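## Task

In the free-standing rack, push the loose end of the yellow network patch cord into the port beneath the red label until it latches, with the plug's latch clip on top. It counts only if, at the end, the cord has stopped moving shortly afterwards, the rack is not tilted, the plug stays seated without the robot holding it, and nothing the robot is touching sinks more than about a fingernail's width once left alone.

## Robot and tools

Robot: a single seven-joint arm with a two-finger parallel gripper, working in a physics simulation. Each call controls this one arm; there is no per-arm list. Joints from base outward: waist, shoulder, upper arm roll, elbow, forearm roll, wrist pitch, wrist roll. Joint torques and positions in results follow that order. Load limits are 48 N m for the first four joints and 30.2 N m for the last three; a contact torque reaching a limit halts the arm for 10 s and drops the rest of the call.

Frames: everything is in the scene frame. Its origin lies on the table surface straight below the arm base; +z is up, and +y is to the left when facing along +x. The base itself may be slightly tilted. Gripper axes: fingers point along the gripper's +z, and they close and open along its y axis. end_effector_position is the point midway between the pads when shut; closed fingertips extend about 22 mm past it (about 9 mm when fully open), and while closing the tips travel roughly 13 mm further out, so keep that clearance above surfaces. The reported hand position can be a little off, more so at long reach.

A row (used by execute_actions and move) is one flat list of 10 numbers: x, y, z in metres, then qw, qx, qy, qz (scalar first), an absolute pose of the gripper in the scene frame; then position, force_limit, speed, each from -1 to 1. position is an absolute finger setting: +1 fully open (85 mm), about -0.8 pads touching, -1 closes until blocked. force_limit sets pad force (on a 40 mm object roughly 20 N at -1, 128 N at 0, 235 N at +1). speed sets finger closing rate (about 20, 85, 150 mm/s at -1, 0, +1); faster closing grips a bit harder. Repeat the desired quaternion in every row rather than copying a drifted reported one.

execute_actions(actions): actions is a list of actions; each action is a list of up to 15 rows, one row per 1/30 s control step, and a short action keeps its last row for the remaining steps. An empty list just returns the current state and images. Each step, the commanded pose is clamped to within 70 mm and 16 degrees of the measured pose, and damped IK favours position over orientation, so far targets need several actions. Any target more than 0.6 m from the gripper's start position along any gripper axis is rejected; a malformed action, or a first action failing that check, rejects the whole call.

move(target, speed, blocking): target is one row as above, an absolute pose plus finger numbers (finger numbers are applied at the start). The gripper follows a straight line there over 0.5 to 10 s; speed is in m/s, 0.002 to 0.5, default 0.25, with rotation capped at twice that in rad/s. It does not avoid obstacles and may overshoot the nominal speed, notably near full arm extension. Faster moves, and targets set deeper past a contact, press harder. The result adds a move: line with the outcome (done, off_target, moving, held, fault), limits that acted (paced = pose clipped, held = some steps blocked by a check), and distance to target. blocking=false returns after 0.5 s while motion continues; then use wait or stop before sending new rows or moves.

wait(seconds): 0 to 10 s, the arm keeps its last command; returns early if a running move ends. stop(): brakes a running move (needs room to slow; fingers continue). zoom_image(camera, region): camera is cam_low or cam_wrist (each 504x504); region is [x0, y0, x1, y1] pixels from the top-left, at most 504 by 504. finished_scene(scene): ends the current scene, given its number, irreversibly, after the last command is held; its result reports success and gives the next task.

Results: a state line with gripper position and quaternion, Hand target (pose the controller now drives to), joint positions and torques, position_measured in counts (3 open, ~78 = 60 mm, ~130 = 40 mm, ~180 = 20 mm, ~230 pads meeting), object_status (0 moving, 1 blocked while opening, 2 blocked while closing i.e. gripping, 3 reached the setting or pads met), touch_left and touch_right (28 cells each, 7 groups of 4 from fingertip toward the arm, each group along gripper +x; idle cells read near 0, about 30 at 10 N, 140 at 50 N, 240 at 100 N; n/a before any step). Step readings list positions; HELD marks restrained steps. A pose unreachable line means the clearance check altered or blocked the command; the mount under the base counts as arm. MOTOR HOT appears from 60 °C; at 75 °C an OVER-TEMPERATURE FAULT lets the arm sag.

To grip, send -1 and keep it, then confirm object_status 2. A new position value (change of at least 0.01) resets status to 0 and is needed before new force or speed settings apply. To loosen, open first.

Avoid: knocking anything off the table, tipping the rack, hard hits or heavy shoves into the rack, dropping or slipping the plug, leaving the arm pressing on something that sags when released, and ending while the cord still swings.

Each tool is called after "Request:" as a command line: name --argument value for each argument, lists and objects as JSON in quotes; but a table of rows of numbers goes row by row, as --pt "numbers of a row", without its own name.

## Session

Request:
execute_actions --actions '[]'

Scene clock: 0.00 s.
end_effector_position=(+0.7276, +0.3646, +0.2180) position_measured=3 object_status=3 touch_left=n/a touch_right=n/a end_effector_quat_wxyz=(+0.137, -0.138, +0.952, +0.238)
Joint positions: [-0.227  1.454 -0.146  0.562 -0.212  0.789  1.669]
Joint velocities: [-0.    -0.    -0.001  0.     0.001  0.     0.001]
Joint torques (N m, as the joint torque sensors report them, + toward a larger angle): no reading
Motor temperatures (°C, as the motors report them): [29 32 27 24 32 36 34]
Hand target: +0.728, +0.365, +0.218; +0.137, -0.138, +0.952, +0.238

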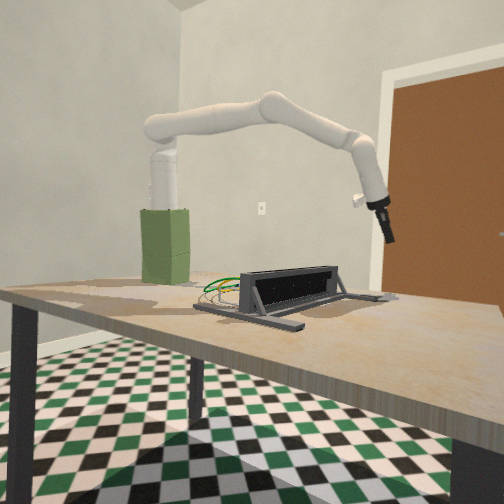

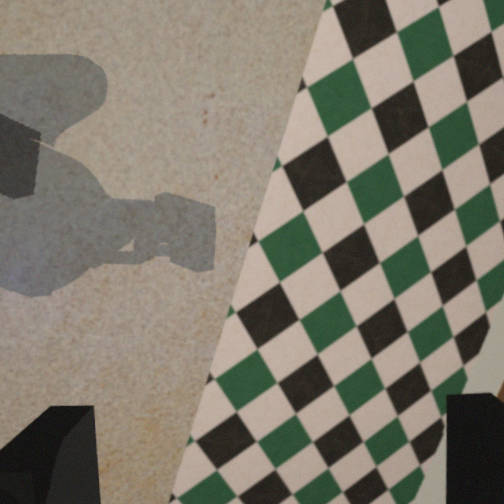

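Request:
move --target '[0.45,0.0,0.4,0,0,1,0,1,0,0]'

Scene clock: 4.03 s.
end_effector_position=(+0.4496, +0.0006, +0.4000) position_measured=3 object_status=3 touch_left=((-4 -11 3 8) (-12 -4 -9 2) (0 13 -2 -7) (-7 8 -9 -8) (1 -2 2 -12) (0 -9 0 -14) (-6 -7 -7 -8)) touch_right=((0 4 -2 2) (-3 7 3 6) (8 -1 6 8) (-24 -10 -3 -6) (-6 0 9 1) (8 -9 3 7) (8 0 0 -10)) end_effector_quat_wxyz=(+0.000, -0.001, +1.000, -0.001)
Joint positions: [-0.214  0.513  0.212  1.79   0.031  0.839  1.407]
Joint velocities: [-0.001 -0.006  0.     0.001  0.002  0.    -0.001]
Joint torques (N m, as the joint torque sensors report them, + toward a larger angle): [ -1.86 -16.31  -0.25  -5.82   0.     0.18  -0.31]
Motor temperatures (°C, as the motors report them): [29 33 27 24 32 36 34]
Hand target: +0.450, +0.001, +0.400; +0.000, -0.001, +1.000, -0.000
Off the commanded pose: 0.001 m, 0 deg.
move: done

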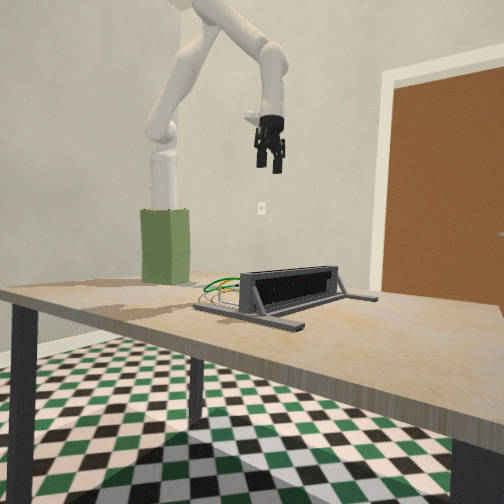

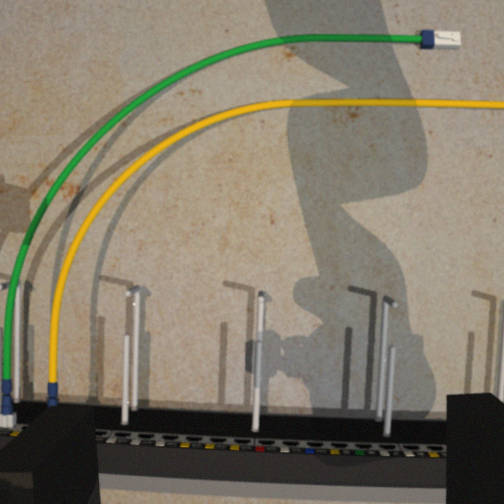

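Request:
move --target '[0.27,0.17,0.25,0,0.7071,0.7071,0,1,0,0]'

Request:
move --target '[0.27,0.17,0.13,0,0.7071,0.7071,0,1,0,0]'

Scene clock: 10.23 s.
end_effector_position=(+0.2700, +0.1702, +0.2502) position_measured=3 object_status=3 touch_left=((-2 -6 7 3) (-6 -4 13 6) (-4 11 12 1) (3 1 10 -9) (-19 -1 5 2) (-1 0 -8 4) (-7 -17 9 3)) touch_right=((-12 -12 -10 4) (6 -5 0 9) (4 -5 9 10) (-11 8 -9 -2) (7 11 0 -2) (1 7 13 16) (3 -12 5 -3)) end_effector_quat_wxyz=(-0.000, +0.707, +0.707, +0.000)
Joint positions: [-0.866  0.819  0.338  2.256 -0.712  0.209 -0.034]
Joint velocities: [-0.004  0.007  0.    -0.     0.002 -0.    -0.002]
Joint torques (N m, as the joint torque sensors report them, + toward a larger angle): [ -1.7  -14.69   0.99  -0.62  -0.04   0.24  -0.34]
Motor temperatures (°C, as the motors report them): [29 33 27 24 32 36 34]
Hand target: +0.270, +0.170, +0.250; -0.000, +0.707, +0.707, -0.000
Off the commanded pose: 0.000 m, 0 deg.
move: done

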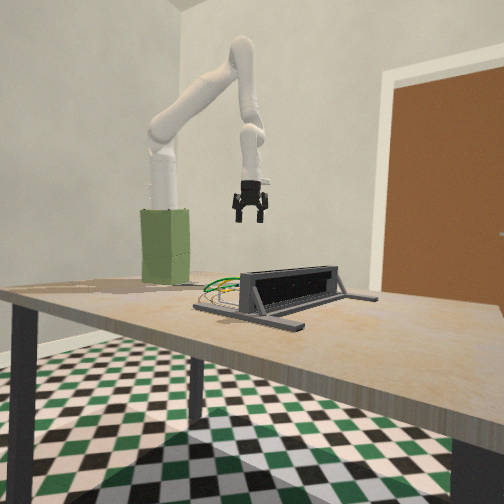

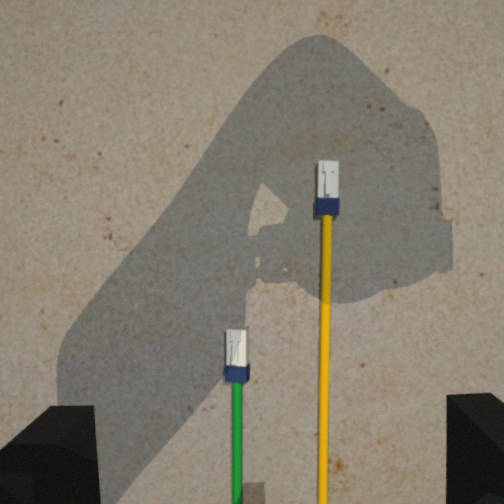

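Scene clock: 11.33 s.
end_effector_position=(+0.2699, +0.1704, +0.1302) position_measured=3 object_status=3 touch_left=((6 15 -8 16) (-5 7 -4 11) (-13 2 -10 -10) (-2 5 2 3) (-3 -3 0 -5) (-2 6 -10 2) (1 -4 -11 0)) touch_right=((-1 -6 -1 -7) (7 -2 14 8) (10 -10 13 19) (9 -13 -7 8) (2 0 1 1) (-10 -7 -22 15) (2 -5 15 0)) end_effector_quat_wxyz=(-0.000, +0.707, +0.707, +0.000)
Joint positions: [-0.583  1.137  0.002  2.184 -0.732 -0.164  0.024]
Joint velocities: [ 0.003  0.002  0.002 -0.     0.     0.    -0.001]
Joint torques (N m, as the joint torque sensors report them, + toward a larger angle): [ -1.51 -17.27  -0.85   2.07   0.02   0.15  -0.12]
Motor temperatures (°C, as the motors report them): [29 33 27 24 32 36 34]
Hand target: +0.270, +0.170, +0.130; -0.000, +0.707, +0.707, +0.000
Off the commanded pose: 0.000 m, 0 deg.
move: done

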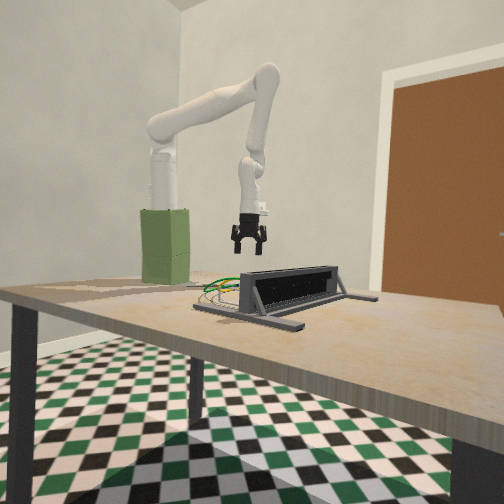

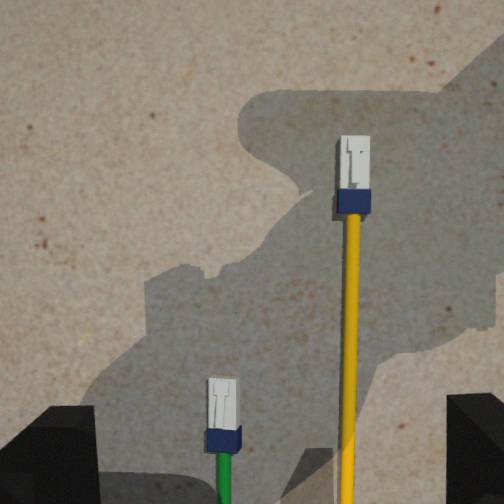

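Request:
move --target '[0.306,0.23,0.035,0,0.7071,0.7071,0,-0.2,-0.5,0]' --speed 0.12

Scene clock: 15.70 s.
end_effector_position=(+0.3063, +0.2300, +0.0353) position_measured=154 object_status=3 touch_left=((3 1 3 4) (-9 6 1 -1) (0 4 8 -10) (0 22 0 18) (-5 7 10 -15) (4 -9 3 -15) (-1 -3 12 2)) touch_right=((-2 -7 -5 0) (5 0 5 8) (-3 9 -9 3) (-12 2 -13 2) (5 23 -8 10) (3 -15 0 6) (8 0 4 -10)) end_effector_quat_wxyz=(-0.000, +0.707, +0.707, +0.000)
Joint positions: [-0.674  1.384  0.08   1.852 -0.785 -0.04   0.011]
Joint velocities: [-0.004  0.009 -0.    -0.001 -0.001  0.001 -0.   ]
Joint torques (N m, as the joint torque sensors report them, + toward a larger angle): [ -1.58 -19.48  -0.22   0.87  -0.13   0.31  -0.26]
Motor temperatures (°C, as the motors report them): [29 33 27 24 32 36 34]
Hand target: +0.306, +0.230, +0.035; +0.000, +0.707, +0.707, -0.000
Off the commanded pose: 0.000 m, 0 deg.
move: done

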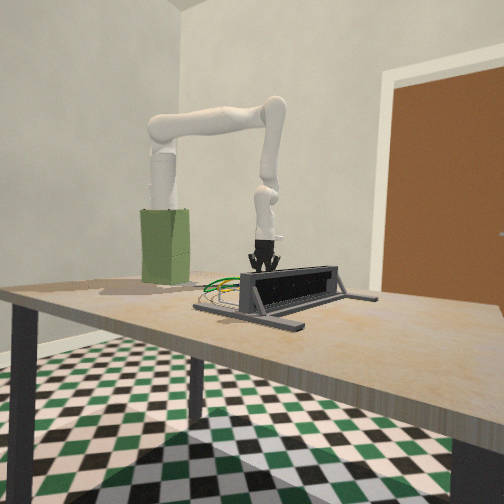

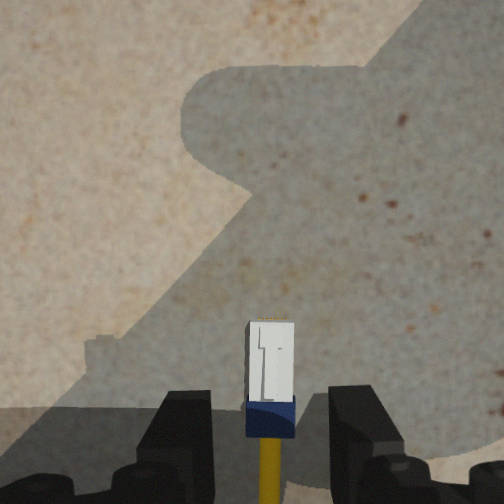

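Request:
move --target '[0.306,0.23,0.024,0,0.7071,0.7071,0,-0.2,-0.5,0]' --speed 0.03

Request:
move --target '[0.306,0.23,0.024,0,0.7071,0.7071,0,-1,-0.4,-0.5]'

Request:
move --target '[0.306,0.2,0.12,0,0.7071,0.7071,0,-1,-0.4,-0.5]' --speed 0.12

Request:
move --target '[0.36,0.0,0.12,0,0.924,0,0.383,-1,-0.4,-0.5]' --speed 0.2

Scene clock: 18.67 s.
end_effector_position=(+0.3061, +0.2301, +0.0241) position_measured=154 object_status=3 touch_left=((-7 2 -1 -4) (-11 6 -8 -5) (0 -2 7 -1) (-6 16 12 6) (0 7 1 -6) (7 7 2 6) (0 8 0 -1)) touch_right=((-20 -10 -9 7) (-3 15 6 3) (6 -6 -21 2) (-5 0 -8 -5) (5 1 -5 4) (-13 -12 1 4) (0 -13 -5 1)) end_effector_quat_wxyz=(-0.000, +0.707, +0.707, +0.000)
Joint positions: [-0.666  1.411  0.072  1.833 -0.782 -0.051  0.013]
Joint velocities: [ 0.001  0.002  0.    -0.    -0.001 -0.002 -0.001]
Joint torques (N m, as the joint torque sensors report them, + toward a larger angle): [ -1.82 -19.6   -0.18   1.02   0.01   0.25  -0.21]
Motor temperatures (°C, as the motors report them): [29 33 27 24 32 36 34]
Hand target: +0.306, +0.230, +0.024; -0.000, +0.707, +0.707, +0.000
Off the commanded pose: 0.000 m, 0 deg.
move: done

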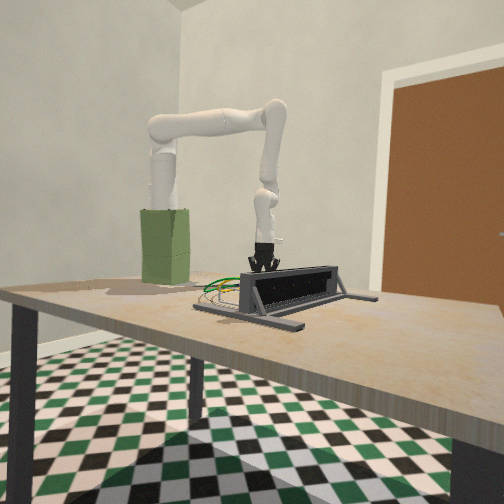

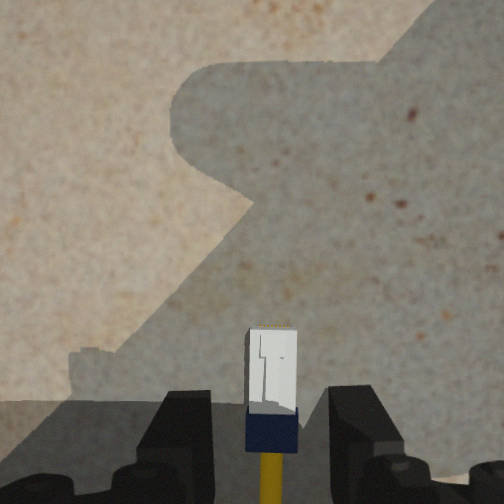

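Scene clock: 19.37 s.
end_effector_position=(+0.3061, +0.2301, +0.0241) position_measured=205 object_status=2 touch_left=((52 417 1136 683) (-2 121 274 180) (-2 -13 22 -6) (-11 8 7 -1) (-22 2 -2 4) (-4 -2 -8 2) (0 -1 7 6)) touch_right=((29 272 708 727) (21 54 209 121) (8 -9 0 2) (-5 -5 -3 -3) (6 10 1 14) (4 -15 -6 10) (6 3 10 -16)) end_effector_quat_wxyz=(+0.000, +0.707, +0.707, +0.000)
Joint positions: [-0.666  1.411  0.073  1.833 -0.782 -0.051  0.013]
Joint velocities: [ 0.     0.     0.     0.     0.     0.002 -0.   ]
Joint torques (N m, as the joint torque sensors report them, + toward a larger angle): [ -1.82 -19.31  -0.36   1.1   -0.07   0.25  -0.08]
Motor temperatures (°C, as the motors report them): [29 33 27 24 32 36 34]
Hand target: +0.306, +0.230, +0.024; -0.000, +0.707, +0.707, -0.000
Off the commanded pose: 0.000 m, 0 deg.
move: done

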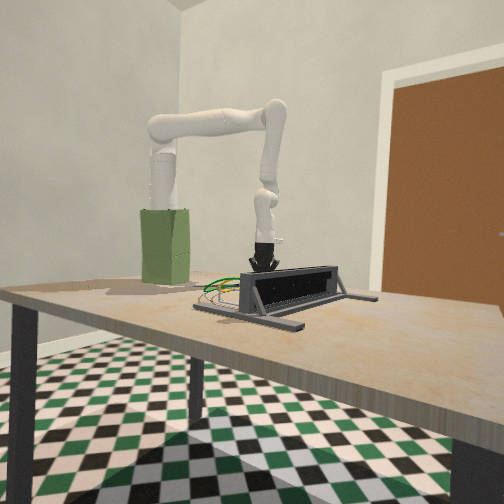

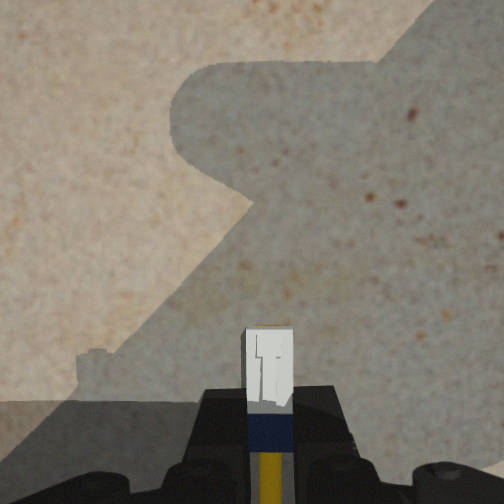

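Scene clock: 20.53 s.
end_effector_position=(+0.3058, +0.1997, +0.1196) position_measured=205 object_status=2 touch_left=((48 418 1156 695) (-4 111 264 179) (-12 15 3 -10) (7 2 4 -5) (4 3 1 -7) (15 0 -2 -11) (1 5 -4 -2)) touch_right=((36 267 690 703) (9 47 218 123) (13 8 -7 -3) (-4 -7 -2 -6) (-13 -2 -2 12) (4 4 1 13) (10 -7 9 -15)) end_effector_quat_wxyz=(+0.000, +0.707, +0.707, -0.000)
Joint positions: [-0.675  1.169  0.13   2.03  -0.766  0.013  0.031]
Joint velocities: [-0.002 -0.009 -0.002 -0.    -0.001  0.001 -0.   ]
Joint torques (N m, as the joint torque sensors report them, + toward a larger angle): [ -1.99 -18.45   0.22   0.92  -0.11   0.22  -0.06]
Motor temperatures (°C, as the motors report them): [29 33 27 24 32 36 34]
Hand target: +0.306, +0.200, +0.120; +0.000, +0.707, +0.707, -0.000
Off the commanded pose: 0.000 m, 0 deg.
move: done

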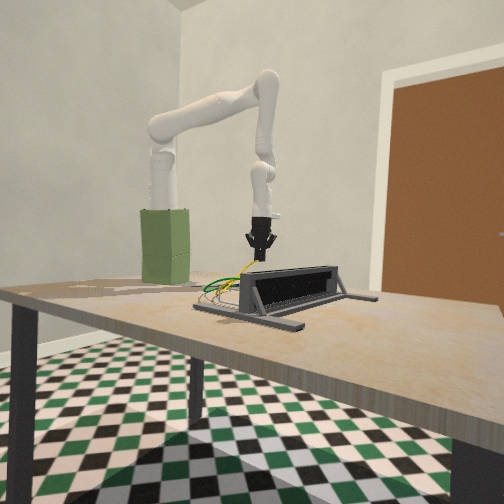

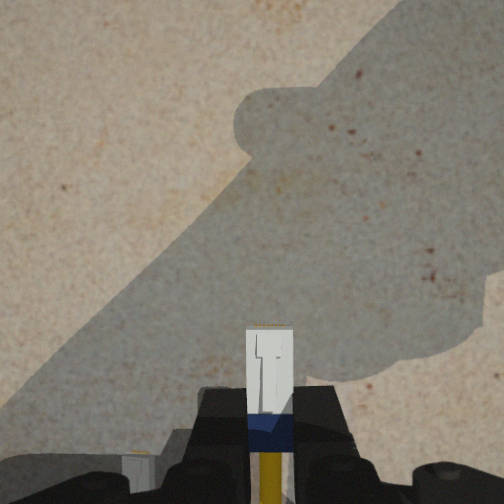

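Scene clock: 25.13 s.
end_effector_position=(+0.3608, +0.0004, +0.1207) position_measured=205 object_status=2 touch_left=((43 414 1146 686) (14 108 275 177) (-11 3 1 -5) (2 9 -1 -3) (-2 1 5 9) (-1 -3 -9 3) (-13 12 5 0)) touch_right=((18 272 690 705) (2 59 199 135) (9 -1 6 7) (-10 -4 -5 -10) (-6 -1 -6 5) (1 -15 -1 8) (-1 -6 5 1)) end_effector_quat_wxyz=(-0.001, +0.923, -0.001, +0.384)
Joint positions: [ 0.427  1.797 -0.391  2.483 -0.063 -1.937 -0.959]
Joint velocities: [ 0.003  0.004  0.004 -0.001 -0.001 -0.003 -0.007]
Joint torques (N m, as the joint torque sensors report them, + toward a larger angle): [ -1.16 -13.41  -3.25   6.73   0.94  -1.78  -0.3 ]
Motor temperatures (°C, as the motors report them): [29 33 27 24 32 36 34]
Hand target: +0.360, +0.000, +0.120; -0.001, +0.923, -0.001, +0.384
Off the commanded pose: 0.001 m, 0 deg.
move: done

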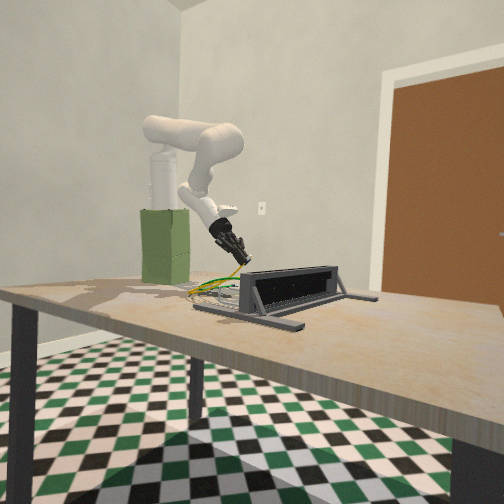

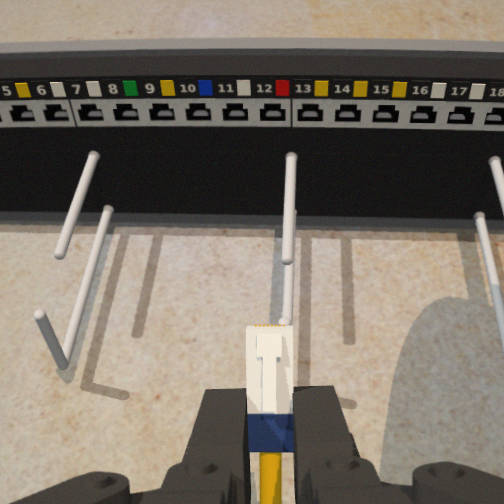

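Request:
move --target '[0.46,0.0,0.11,0,0.924,0,0.383,-1,-0.4,-0.5]' --speed 0.15

Request:
move --target '[0.48,0.001,0.098,0,0.9997,-0.026,0,-1,-0.4,-0.5]' --speed 0.2

Scene clock: 28.93 s.
end_effector_position=(+0.4597, +0.0002, +0.1097) position_measured=205 object_status=2 touch_left=((50 409 1152 691) (7 130 263 181) (4 3 -8 -11) (-15 -8 -11 -2) (0 4 -5 3) (4 -7 -15 -13) (11 -8 9 -5)) touch_right=((32 271 699 707) (7 59 211 137) (9 -13 -1 11) (-4 -7 11 11) (-1 -4 5 20) (-13 -12 -3 -2) (-2 -14 6 -14)) end_effector_quat_wxyz=(-0.000, +0.924, +0.000, +0.383)
Joint positions: [ 0.444  1.571 -0.453  2.259 -0.162 -1.5   -0.918]
Joint velocities: [ 0.002 -0.007 -0.002 -0.001 -0.     0.     0.002]
Joint torques (N m, as the joint torque sensors report them, + toward a larger angle): [ -1.69 -16.14  -4.41   4.99   1.22  -1.61  -0.32]
Motor temperatures (°C, as the motors report them): [29 33 27 24 32 36 34]
Hand target: +0.460, -0.000, +0.110; -0.000, +0.924, +0.000, +0.383
Off the commanded pose: 0.001 m, 0 deg.
move: done

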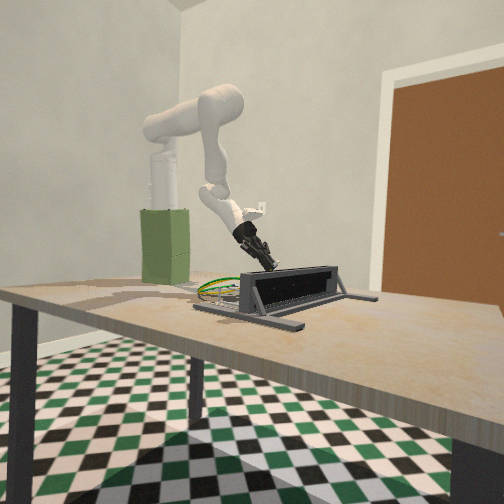

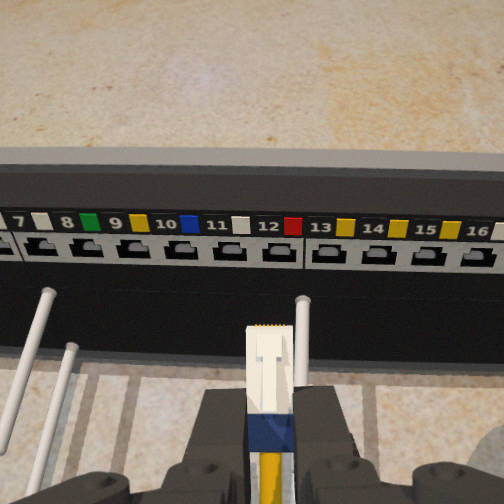

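Scene clock: 31.63 s.
end_effector_position=(+0.4803, +0.0016, +0.0982) position_measured=205 object_status=2 touch_left=((52 403 1144 691) (9 114 273 176) (-12 -7 3 -11) (-17 4 4 6) (-11 2 -1 0) (4 -14 -2 1) (4 3 -11 2)) touch_right=((34 281 708 707) (28 64 211 109) (13 -7 4 15) (0 -4 2 -8) (-9 10 11 15) (-11 -8 8 5) (-2 -2 9 11)) end_effector_quat_wxyz=(+0.001, +1.000, -0.025, +0.000)
Joint positions: [ 0.255  1.202 -0.357  1.675 -2.044 -0.518  0.502]
Joint velocities: [ 0.013  0.008  0.008 -0.003 -0.007  0.001  0.006]
Joint torques (N m, as the joint torque sensors report them, + toward a larger angle): [ -2.61 -21.46  -3.69  -1.27  -0.01   0.14  -0.09]
Motor temperatures (°C, as the motors report them): [29 33 27 24 32 36 34]
Hand target: +0.480, +0.001, +0.098; +0.001, +1.000, -0.026, -0.000
Off the commanded pose: 0.001 m, 0 deg.
move: done

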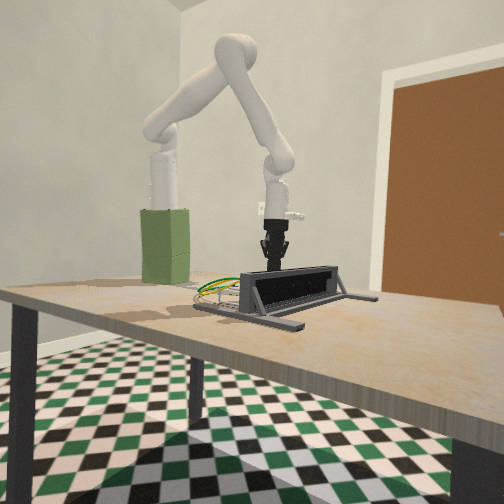

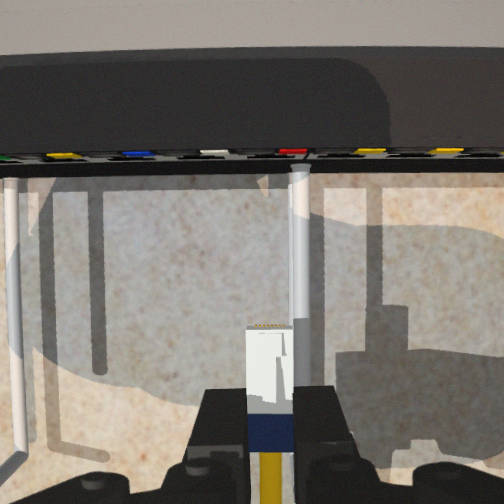

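Request:
zoom_image --camera "cam_wrist" --region '[170,130,370,350]'

Request:
zoom_image --camera "cam_low" --region '[230,240,350,320]'

Region (170, 130, 370, 350) of cam_wrist's 504x504 image, scaled by 2.291; it fills the left 458 columns of this view, and the rest is white.

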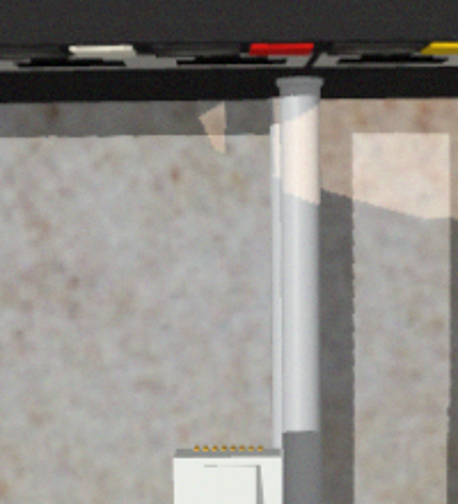

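Region (230, 240, 350, 320) of cam_low's 504x504 image, scaled by 4.200, with more detail than that image has.

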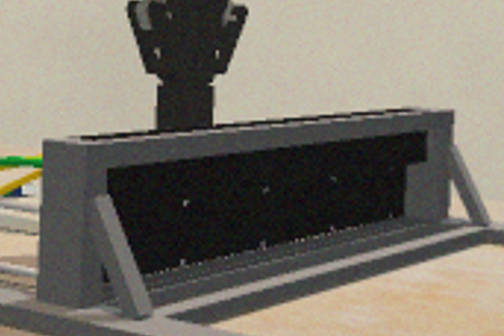

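Request:
move --target '[0.515,-0.0013,0.099,0,0.9997,-0.026,0,-1,-0.4,-0.5]' --speed 0.04

Request:
move --target '[0.529,-0.002,0.099,0,0.9997,-0.026,0,-1,-0.4,-0.5]' --speed 0.006

Scene clock: 36.13 s.
end_effector_position=(+0.5152, -0.0013, +0.0991) position_measured=205 object_status=2 touch_left=((49 407 1148 682) (0 128 272 178) (9 9 5 -10) (-6 6 10 2) (-1 4 -1 -2) (4 5 -8 -6) (-2 0 -7 6)) touch_right=((22 262 695 711) (18 59 200 120) (5 11 4 11) (-10 4 -16 1) (-9 -2 10 -2) (0 -17 12 2) (2 -3 9 -12)) end_effector_quat_wxyz=(+0.000, +1.000, -0.026, +0.000)
Joint positions: [ 0.29   1.236 -0.42   1.546 -2.116 -0.617  0.633]
Joint velocities: [ 0.001  0.001  0.003  0.    -0.001  0.001  0.001]
Joint torques (N m, as the joint torque sensors report them, + toward a larger angle): [ -2.65 -21.98  -4.24  -1.73   0.01   0.11  -0.37]
Motor temperatures (°C, as the motors report them): [29 33 27 24 32 36 34]
Hand target: +0.515, -0.001, +0.099; +0.000, +1.000, -0.026, +0.000
Off the commanded pose: 0.000 m, 0 deg.
move: done

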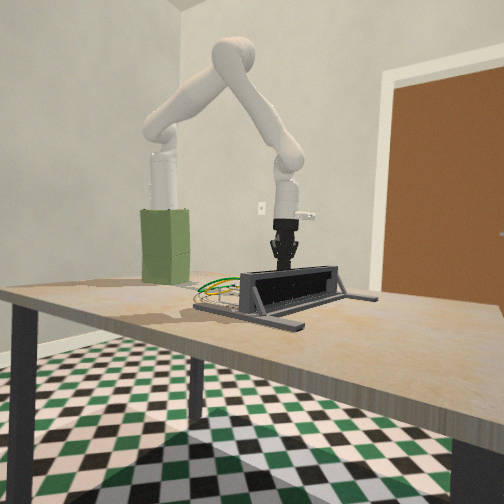

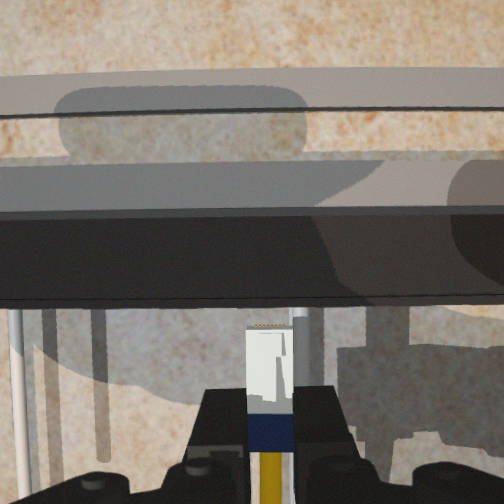

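Scene clock: 38.67 s.
end_effector_position=(+0.5244, -0.0023, +0.0981) position_measured=205 object_status=2 touch_left=((43 432 1124 680) (7 113 270 180) (-3 -4 3 3) (-4 9 -5 -8) (-5 -1 3 -1) (4 -21 -3 -11) (-7 2 -16 10)) touch_right=((29 287 705 713) (35 58 206 122) (9 3 7 13) (12 5 -14 -7) (9 5 -1 20) (8 -12 -6 13) (1 1 6 2)) end_effector_quat_wxyz=(+0.001, +1.000, -0.026, -0.005)
Joint positions: [ 0.298  1.253 -0.44   1.496 -2.142 -0.659  0.679]
Joint velocities: [-0.    -0.    -0.    -0.001 -0.001  0.002  0.   ]
Joint torques (N m, as the joint torque sensors report them, + toward a larger angle): [ -2.77 -23.22  -4.72  -6.26   1.11   2.19  -0.07]
Motor temperatures (°C, as the motors report them): [29 33 27 24 32 36 34]
Hand target: +0.529, -0.002, +0.099; +0.000, +1.000, -0.026, +0.000
Off the commanded pose: 0.005 m, 1 deg.
move: off_target

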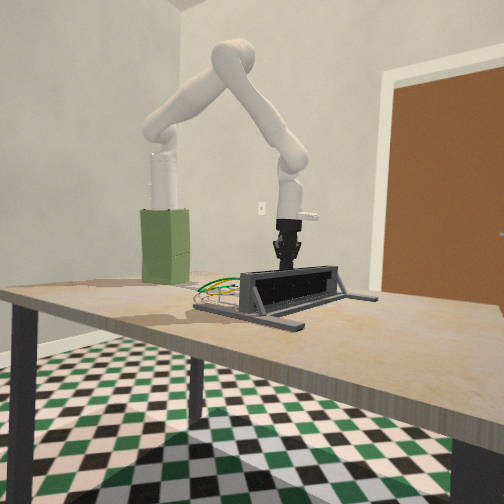

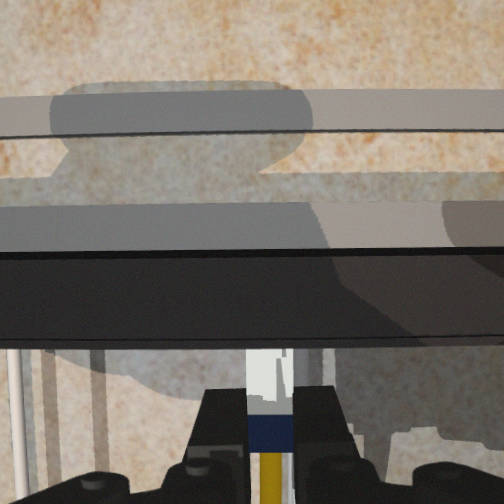

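Request:
move --target '[0.505,-0.0013,0.095,0,0.9997,-0.026,0,-1,-0.4,-0.5]' --speed 0.04

Request:
move --target '[0.515,-0.0013,0.0836,0.0058,0.9745,-0.0253,0.223,-1,-0.4,-0.5]' --speed 0.1

Request:
zoom_image --camera "cam_wrist" --region '[170,250,370,400]'

Scene clock: 42.90 s.
end_effector_position=(+0.5049, -0.0012, +0.0948) position_measured=205 object_status=2 touch_left=((48 421 1148 671) (7 119 279 186) (-19 -1 3 -9) (3 16 2 8) (-11 6 11 -4) (-1 -5 -1 -3) (-5 -2 2 -14)) touch_right=((41 280 702 711) (-3 70 206 126) (3 1 -12 12) (-8 -10 -2 -5) (-2 4 9 1) (-14 -20 -4 16) (3 -20 8 -14)) end_effector_quat_wxyz=(-0.000, +1.000, -0.026, -0.000)
Joint positions: [ 0.283  1.234 -0.4    1.579 -2.094 -0.585  0.597]
Joint velocities: [-0.002 -0.002 -0.001  0.     0.001 -0.001 -0.001]
Joint torques (N m, as the joint torque sensors report them, + toward a larger angle): [ -2.13 -22.28  -4.22  -1.7    0.13   0.24  -0.15]
Motor temperatures (°C, as the motors report them): [29 33 27 24 32 36 34]
Hand target: +0.505, -0.001, +0.095; -0.000, +1.000, -0.026, -0.000
Off the commanded pose: 0.000 m, 0 deg.
move: done

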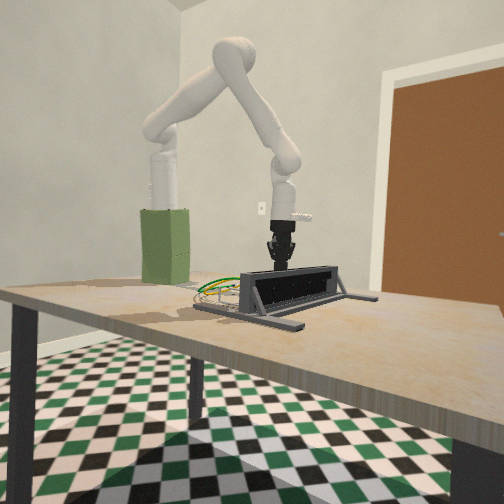

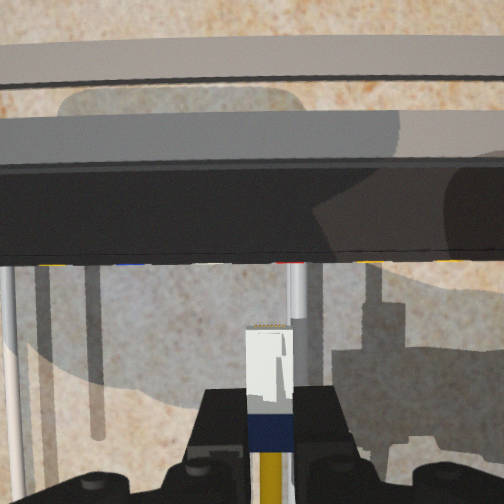

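Scene clock: 45.40 s.
end_effector_position=(+0.5154, -0.0008, +0.0841) position_measured=205 object_status=2 touch_left=((35 424 1132 694) (4 125 281 178) (-6 4 11 -3) (-5 7 -6 -9) (-14 -1 11 1) (0 -16 -7 -11) (-6 0 1 2)) touch_right=((28 275 707 716) (22 61 221 132) (2 4 12 1) (-11 -11 17 4) (15 4 21 22) (2 17 -4 -10) (-3 -6 13 -11)) end_effector_quat_wxyz=(+0.005, +0.974, -0.025, +0.223)
Joint positions: [ 0.324  1.314 -0.418  1.947 -0.664 -0.76  -0.754]
Joint velocities: [ 0.004  0.006  0.005  0.001  0.001  0.004 -0.005]
Joint torques (N m, as the joint torque sensors report them, + toward a larger angle): [ -2.4  -19.89  -3.96   1.45   0.5   -1.04  -0.06]
Motor temperatures (°C, as the motors report them): [29 33 27 24 32 36 34]
Hand target: +0.515, -0.001, +0.084; +0.005, +0.974, -0.025, +0.223
Off the commanded pose: 0.001 m, 0 deg.
move: done

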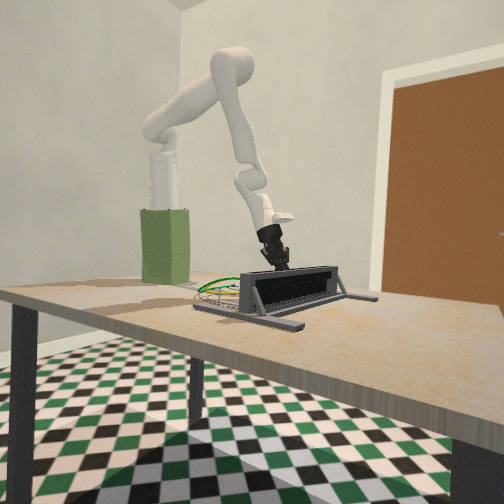

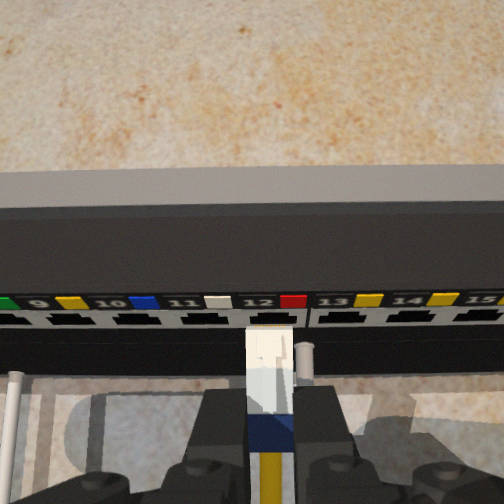

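Region (170, 250, 370, 400) of cam_wrist's 504x504 image, scaled by 2.520; it fills the top 378 rows of this view, and the rest is white.

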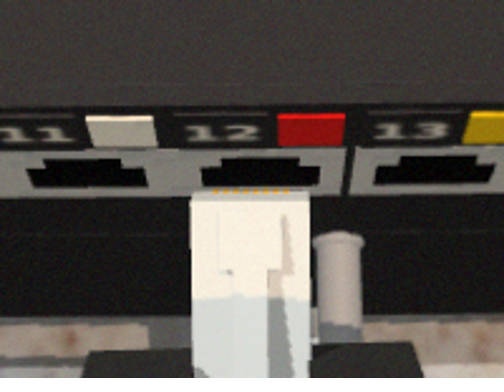

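Request:
move --target '[0.520,-0.0022,0.105,0,0.9997,-0.026,0,-1,-0.4,-0.5]' --speed 0.1

Request:
execute_actions --actions '[[[0.523,-0.0022,0.105,0,0.9997,-0.026,0,-1,-0.4,-0.5]],[[0.526,-0.0022,0.105,0,0.9997,-0.026,0,-1,-0.4,-0.5]],[[0.526,-0.0022,0.104,0,0.9997,-0.026,0,-1,-0.4,-0.5]],[[0.526,-0.0022,0.103,0,0.9997,-0.026,0,-1,-0.4,-0.5]],[[0.526,-0.0022,0.102,0,0.9997,-0.026,0,-1,-0.4,-0.5]],[[0.526,-0.0022,0.101,0,0.9997,-0.026,0,-1,-0.4,-0.5]],[[0.526,-0.0022,0.100,0,0.9997,-0.026,0,-1,-0.4,-0.5]],[[0.526,-0.0022,0.099,0,0.9997,-0.026,0,-1,-0.4,-0.5]],[[0.526,-0.0022,0.098,0,0.9997,-0.026,0,-1,-0.4,-0.5]],[[0.526,-0.0022,0.097,0,0.9997,-0.026,0,-1,-0.4,-0.5]],[[0.526,-0.0022,0.096,0,0.9997,-0.026,0,-1,-0.4,-0.5]],[[0.526,-0.0022,0.095,0,0.9997,-0.026,0,-1,-0.4,-0.5]],[[0.526,-0.0022,0.094,0,0.9997,-0.026,0,-1,-0.4,-0.5]]]'

Scene clock: 52.60 s.
end_effector_position=(+0.5201, -0.0024, +0.1050) position_measured=205 object_status=2 touch_left=((50 420 1124 693) (-12 108 278 173) (-4 4 -9 1) (-1 11 1 1) (-10 -1 -6 -11) (-2 -1 -1 -9) (-20 -4 -1 -3)) touch_right=((23 280 708 709) (2 62 212 128) (0 3 6 -1) (-6 0 -7 -6) (-16 -5 -6 6) (4 -21 8 2) (7 -4 2 -8)) end_effector_quat_wxyz=(+0.001, +1.000, -0.026, +0.000)
Joint positions: [ 0.275  1.222 -0.396  1.534 -2.171 -0.613  0.677]
Joint velocities: [ 0.002  0.002  0.001 -0.002 -0.001  0.001  0.001]
Joint torques (N m, as the joint torque sensors report them, + toward a larger angle): [ -2.54 -22.79  -4.17  -2.23  -0.11   0.13  -0.19]
Motor temperatures (°C, as the motors report them): [29 34 27 24 32 36 34]
Hand target: +0.520, -0.002, +0.105; +0.001, +1.000, -0.026, +0.000
Off the commanded pose: 0.000 m, 0 deg.
move: done

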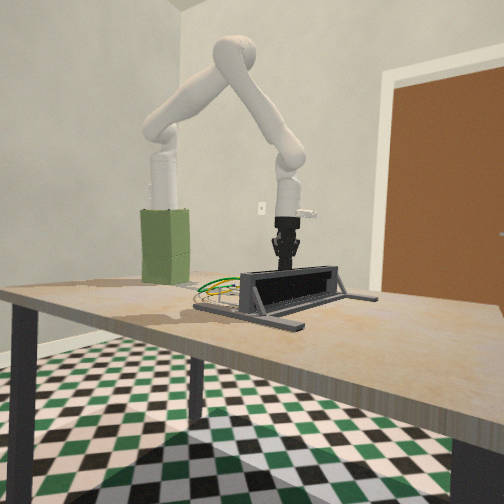

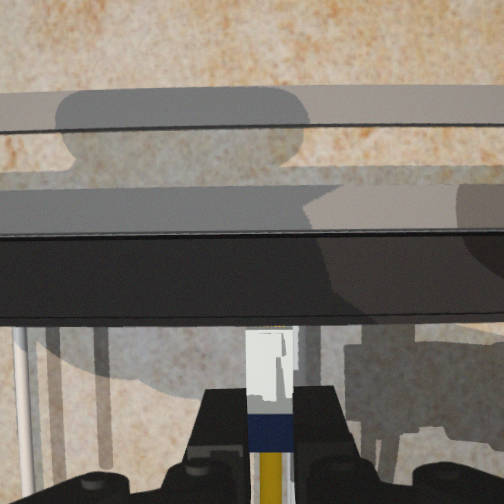

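Scene clock: 59.10 s.
end_effector_position=(+0.5267, -0.0026, +0.0960) position_measured=205 object_status=2 touch_left=((51 416 1140 704) (-2 124 281 181) (1 2 17 0) (-11 3 3 3) (-13 -1 6 2) (0 -1 -16 8) (5 0 -5 -2)) touch_right=((43 276 699 741) (12 56 203 141) (15 -3 1 2) (-7 0 -13 -4) (13 6 7 -1) (-11 -3 5 6) (6 -9 12 -5)) end_effector_quat_wxyz=(+0.001, +1.000, -0.026, +0.001)
Joint positions: [ 0.276  1.248 -0.398  1.499 -2.172 -0.619  0.691]
Joint velocities: [ 0.     0.001 -0.    -0.001  0.002  0.     0.   ]
Joint torques (N m, as the joint torque sensors report them, + toward a larger angle): [ -2.51 -19.44  -3.9   -3.21   0.36   1.22  -0.3 ]
Motor temperatures (°C, as the motors report them): [29 34 27 24 32 36 34]
Hand target: +0.526, -0.002, +0.094; -0.000, +1.000, -0.026, -0.000
Off the commanded pose: 0.002 m, 0 deg.
Step readings (end_effector_position; steps 1 to 15: 1st action; 16 to 30: 2nd action; 31 to 45: 3rd action; 46 to 60: 4th action; 61 to 75: 5th action; 76 to 90: 6th action; 91 to 105: 7th action; 106 to 120: 8th action; 121 to 135: 9th action; 136 to 150: 10th action; 151 to 165: 11th action; 166 to 180: 12th action; 181 to 195: 13th action):
0: (+0.5201, -0.0024, +0.1050)
1: (+0.5201, -0.0024, +0.1048)
2: (+0.5210, -0.0025, +0.1045)
4: (+0.5229, -0.0022, +0.1050)
8: (+0.5231, -0.0021, +0.1051)
15: (+0.5230, -0.0022, +0.1050)
16: (+0.5230, -0.0022, +0.1048)
17: (+0.5237, -0.0022, +0.1044)
19: (+0.5235, -0.0022, +0.1043)
23: (+0.5235, -0.0022, +0.1042)
30: (+0.5235, -0.0022, +0.1041)
31: (+0.5234, -0.0021, +0.1037)
32: (+0.5236, -0.0020, +0.1032)
34: (+0.5235, -0.0020, +0.1031)
38: (+0.5235, -0.0020, +0.1031)
45: (+0.5235, -0.0020, +0.1031)
46: (+0.5234, -0.0019, +0.1027)
47: (+0.5236, -0.0019, +0.1022)
49: (+0.5235, -0.0019, +0.1021)
53: (+0.5235, -0.0019, +0.1021)
60: (+0.5235, -0.0019, +0.1021)
61: (+0.5234, -0.0018, +0.1017)
62: (+0.5236, -0.0018, +0.1013)
64: (+0.5236, -0.0018, +0.1012)
68: (+0.5236, -0.0018, +0.1012)
75: (+0.5236, -0.0018, +0.1012)
76: (+0.5235, -0.0017, +0.1008)
77: (+0.5237, -0.0017, +0.1003)
79: (+0.5236, -0.0017, +0.1002)
83: (+0.5236, -0.0017, +0.1001)
90: (+0.5236, -0.0017, +0.1001)
91: (+0.5235, -0.0016, +0.0998)
92: (+0.5237, -0.0018, +0.0993)
94: (+0.5242, -0.0024, +0.0992)
98: (+0.5247, -0.0025, +0.0992)
105: (+0.5248, -0.0025, +0.0992)
106: (+0.5247, -0.0024, +0.0988)
107: (+0.5250, -0.0025, +0.0985)
109: (+0.5255, -0.0025, +0.0989)
113: (+0.5255, -0.0025, +0.0988)
120: (+0.5255, -0.0025, +0.0988)
121: (+0.5254, -0.0025, +0.0985)
122: (+0.5256, -0.0026, +0.0982)
124: (+0.5259, -0.0025, +0.0985)
128: (+0.5260, -0.0026, +0.0984)
135: (+0.5260, -0.0026, +0.0984)
136: (+0.5259, -0.0025, +0.0981)
137: (+0.5260, -0.0026, +0.0978)
139: (+0.5263, -0.0026, +0.0980)
143: (+0.5263, -0.0026, +0.0979)
150: (+0.5263, -0.0026, +0.0979)
151: (+0.5262, -0.0025, +0.0976)
152: (+0.5263, -0.0026, +0.0972)
154: (+0.5264, -0.0026, +0.0974)
158: (+0.5264, -0.0026, +0.0974)
165: (+0.5264, -0.0026, +0.0974)
166: (+0.5263, -0.0025, +0.0970)
167: (+0.5265, -0.0026, +0.0966)
169: (+0.5265, -0.0026, +0.0967)
173: (+0.5265, -0.0026, +0.0967)
180: (+0.5265, -0.0026, +0.0967)
181: (+0.5265, -0.0025, +0.0963)
182: (+0.5266, -0.0026, +0.0960)
184: (+0.5267, -0.0026, +0.0960)
Lines left out of this list: 2.

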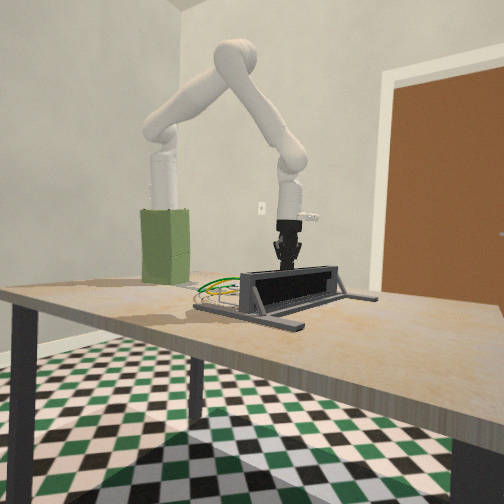

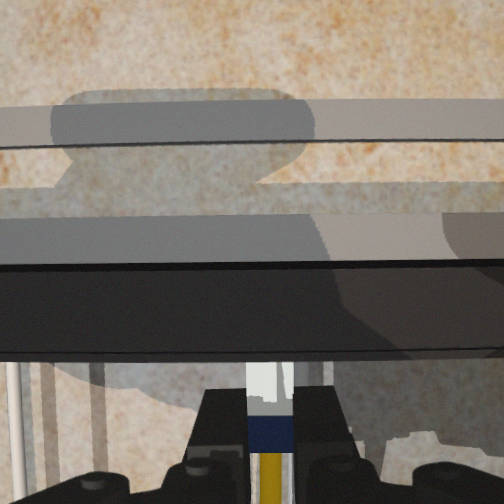

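Caught at z≈0.099.

Request:
move --target '[0.529,-0.003,0.0985,0,0.9997,-0.026,0,-1,-0.4,-0.5]' --speed 0.005

Request:
move --target '[0.541,-0.0036,0.0995,0,0.9997,-0.026,0,-1,-0.4,-0.5]' --speed 0.005

Scene clock: 61.23 s.
end_effector_position=(+0.5276, -0.0028, +0.0978) position_measured=205 object_status=2 touch_left=((46 414 1143 712) (-8 113 271 187) (-8 -2 6 -2) (-3 18 6 5) (5 -12 11 -4) (2 -2 3 -1) (13 8 0 -1)) touch_right=((28 292 705 702) (11 63 207 121) (2 -2 7 -1) (-20 -4 -1 -5) (-6 -3 3 -4) (-1 -7 -9 -1) (14 -15 -5 -7)) end_effector_quat_wxyz=(+0.000, +1.000, -0.026, -0.001)
Joint positions: [ 0.28   1.247 -0.405  1.493 -2.181 -0.631  0.704]
Joint velocities: [-0.    -0.001  0.002 -0.    -0.001  0.003  0.   ]
Joint torques (N m, as the joint torque sensors report them, + toward a larger angle): [ -2.37 -23.79  -4.36  -2.97   0.19   0.38  -0.11]
Motor temperatures (°C, as the motors report them): [29 34 27 24 32 36 34]
Hand target: +0.529, -0.003, +0.099; +0.000, +1.000, -0.026, +0.000
Off the commanded pose: 0.002 m, 0 deg.
move: done

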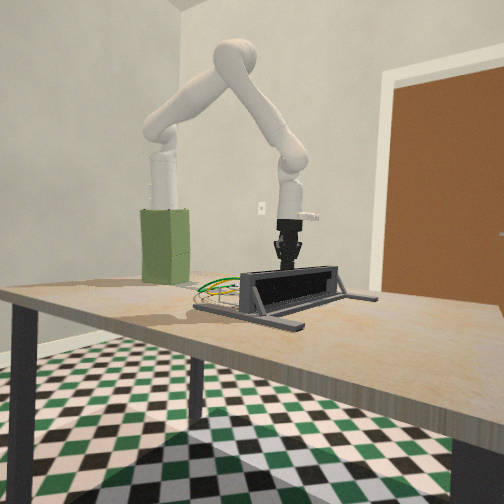

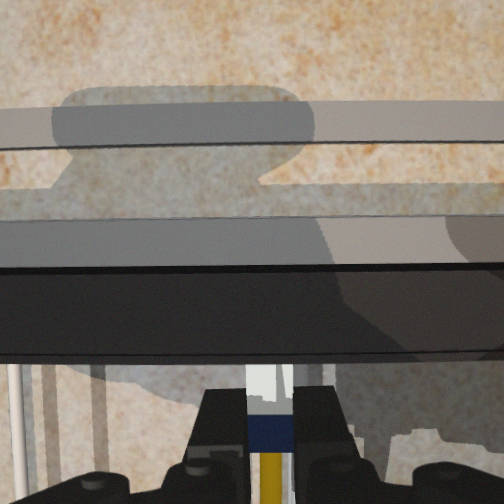

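Scene clock: 64.17 s.
end_effector_position=(+0.5295, -0.0030, +0.0970) position_measured=205 object_status=2 touch_left=((41 438 1122 702) (5 128 263 180) (-6 -4 5 -4) (1 2 12 4) (-8 9 -2 3) (0 -3 -10 -14) (-5 -2 8 -9)) touch_right=((22 289 710 724) (12 64 223 136) (-2 -9 5 8) (-10 -14 -9 7) (-2 1 3 -4) (21 -1 -6 -10) (5 -12 -1 -12)) end_effector_quat_wxyz=(+0.002, +1.000, -0.025, -0.012)
Joint positions: [ 0.283  1.26  -0.42   1.458 -2.208 -0.672  0.743]
Joint velocities: [-0.001 -0.001  0.001 -0.002 -0.002  0.002  0.001]
Joint torques (N m, as the joint torque sensors report them, + toward a larger angle): [ -2.17 -25.13  -3.95 -12.21   2.8    4.93  -0.41]
Motor temperatures (°C, as the motors report them): [29 34 27 24 32 36 34]
Hand target: +0.541, -0.004, +0.100; +0.000, +1.000, -0.026, -0.000
Off the commanded pose: 0.012 m, 1 deg.
move: off_target

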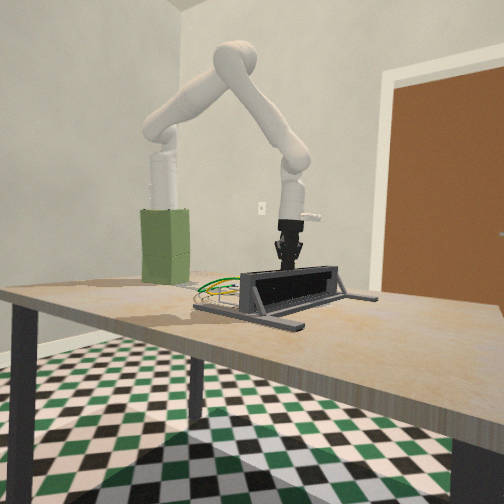

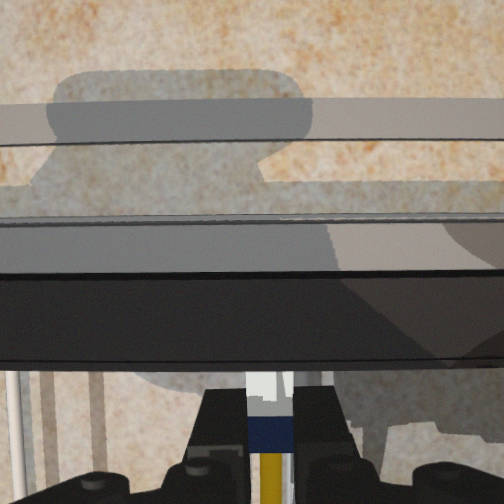

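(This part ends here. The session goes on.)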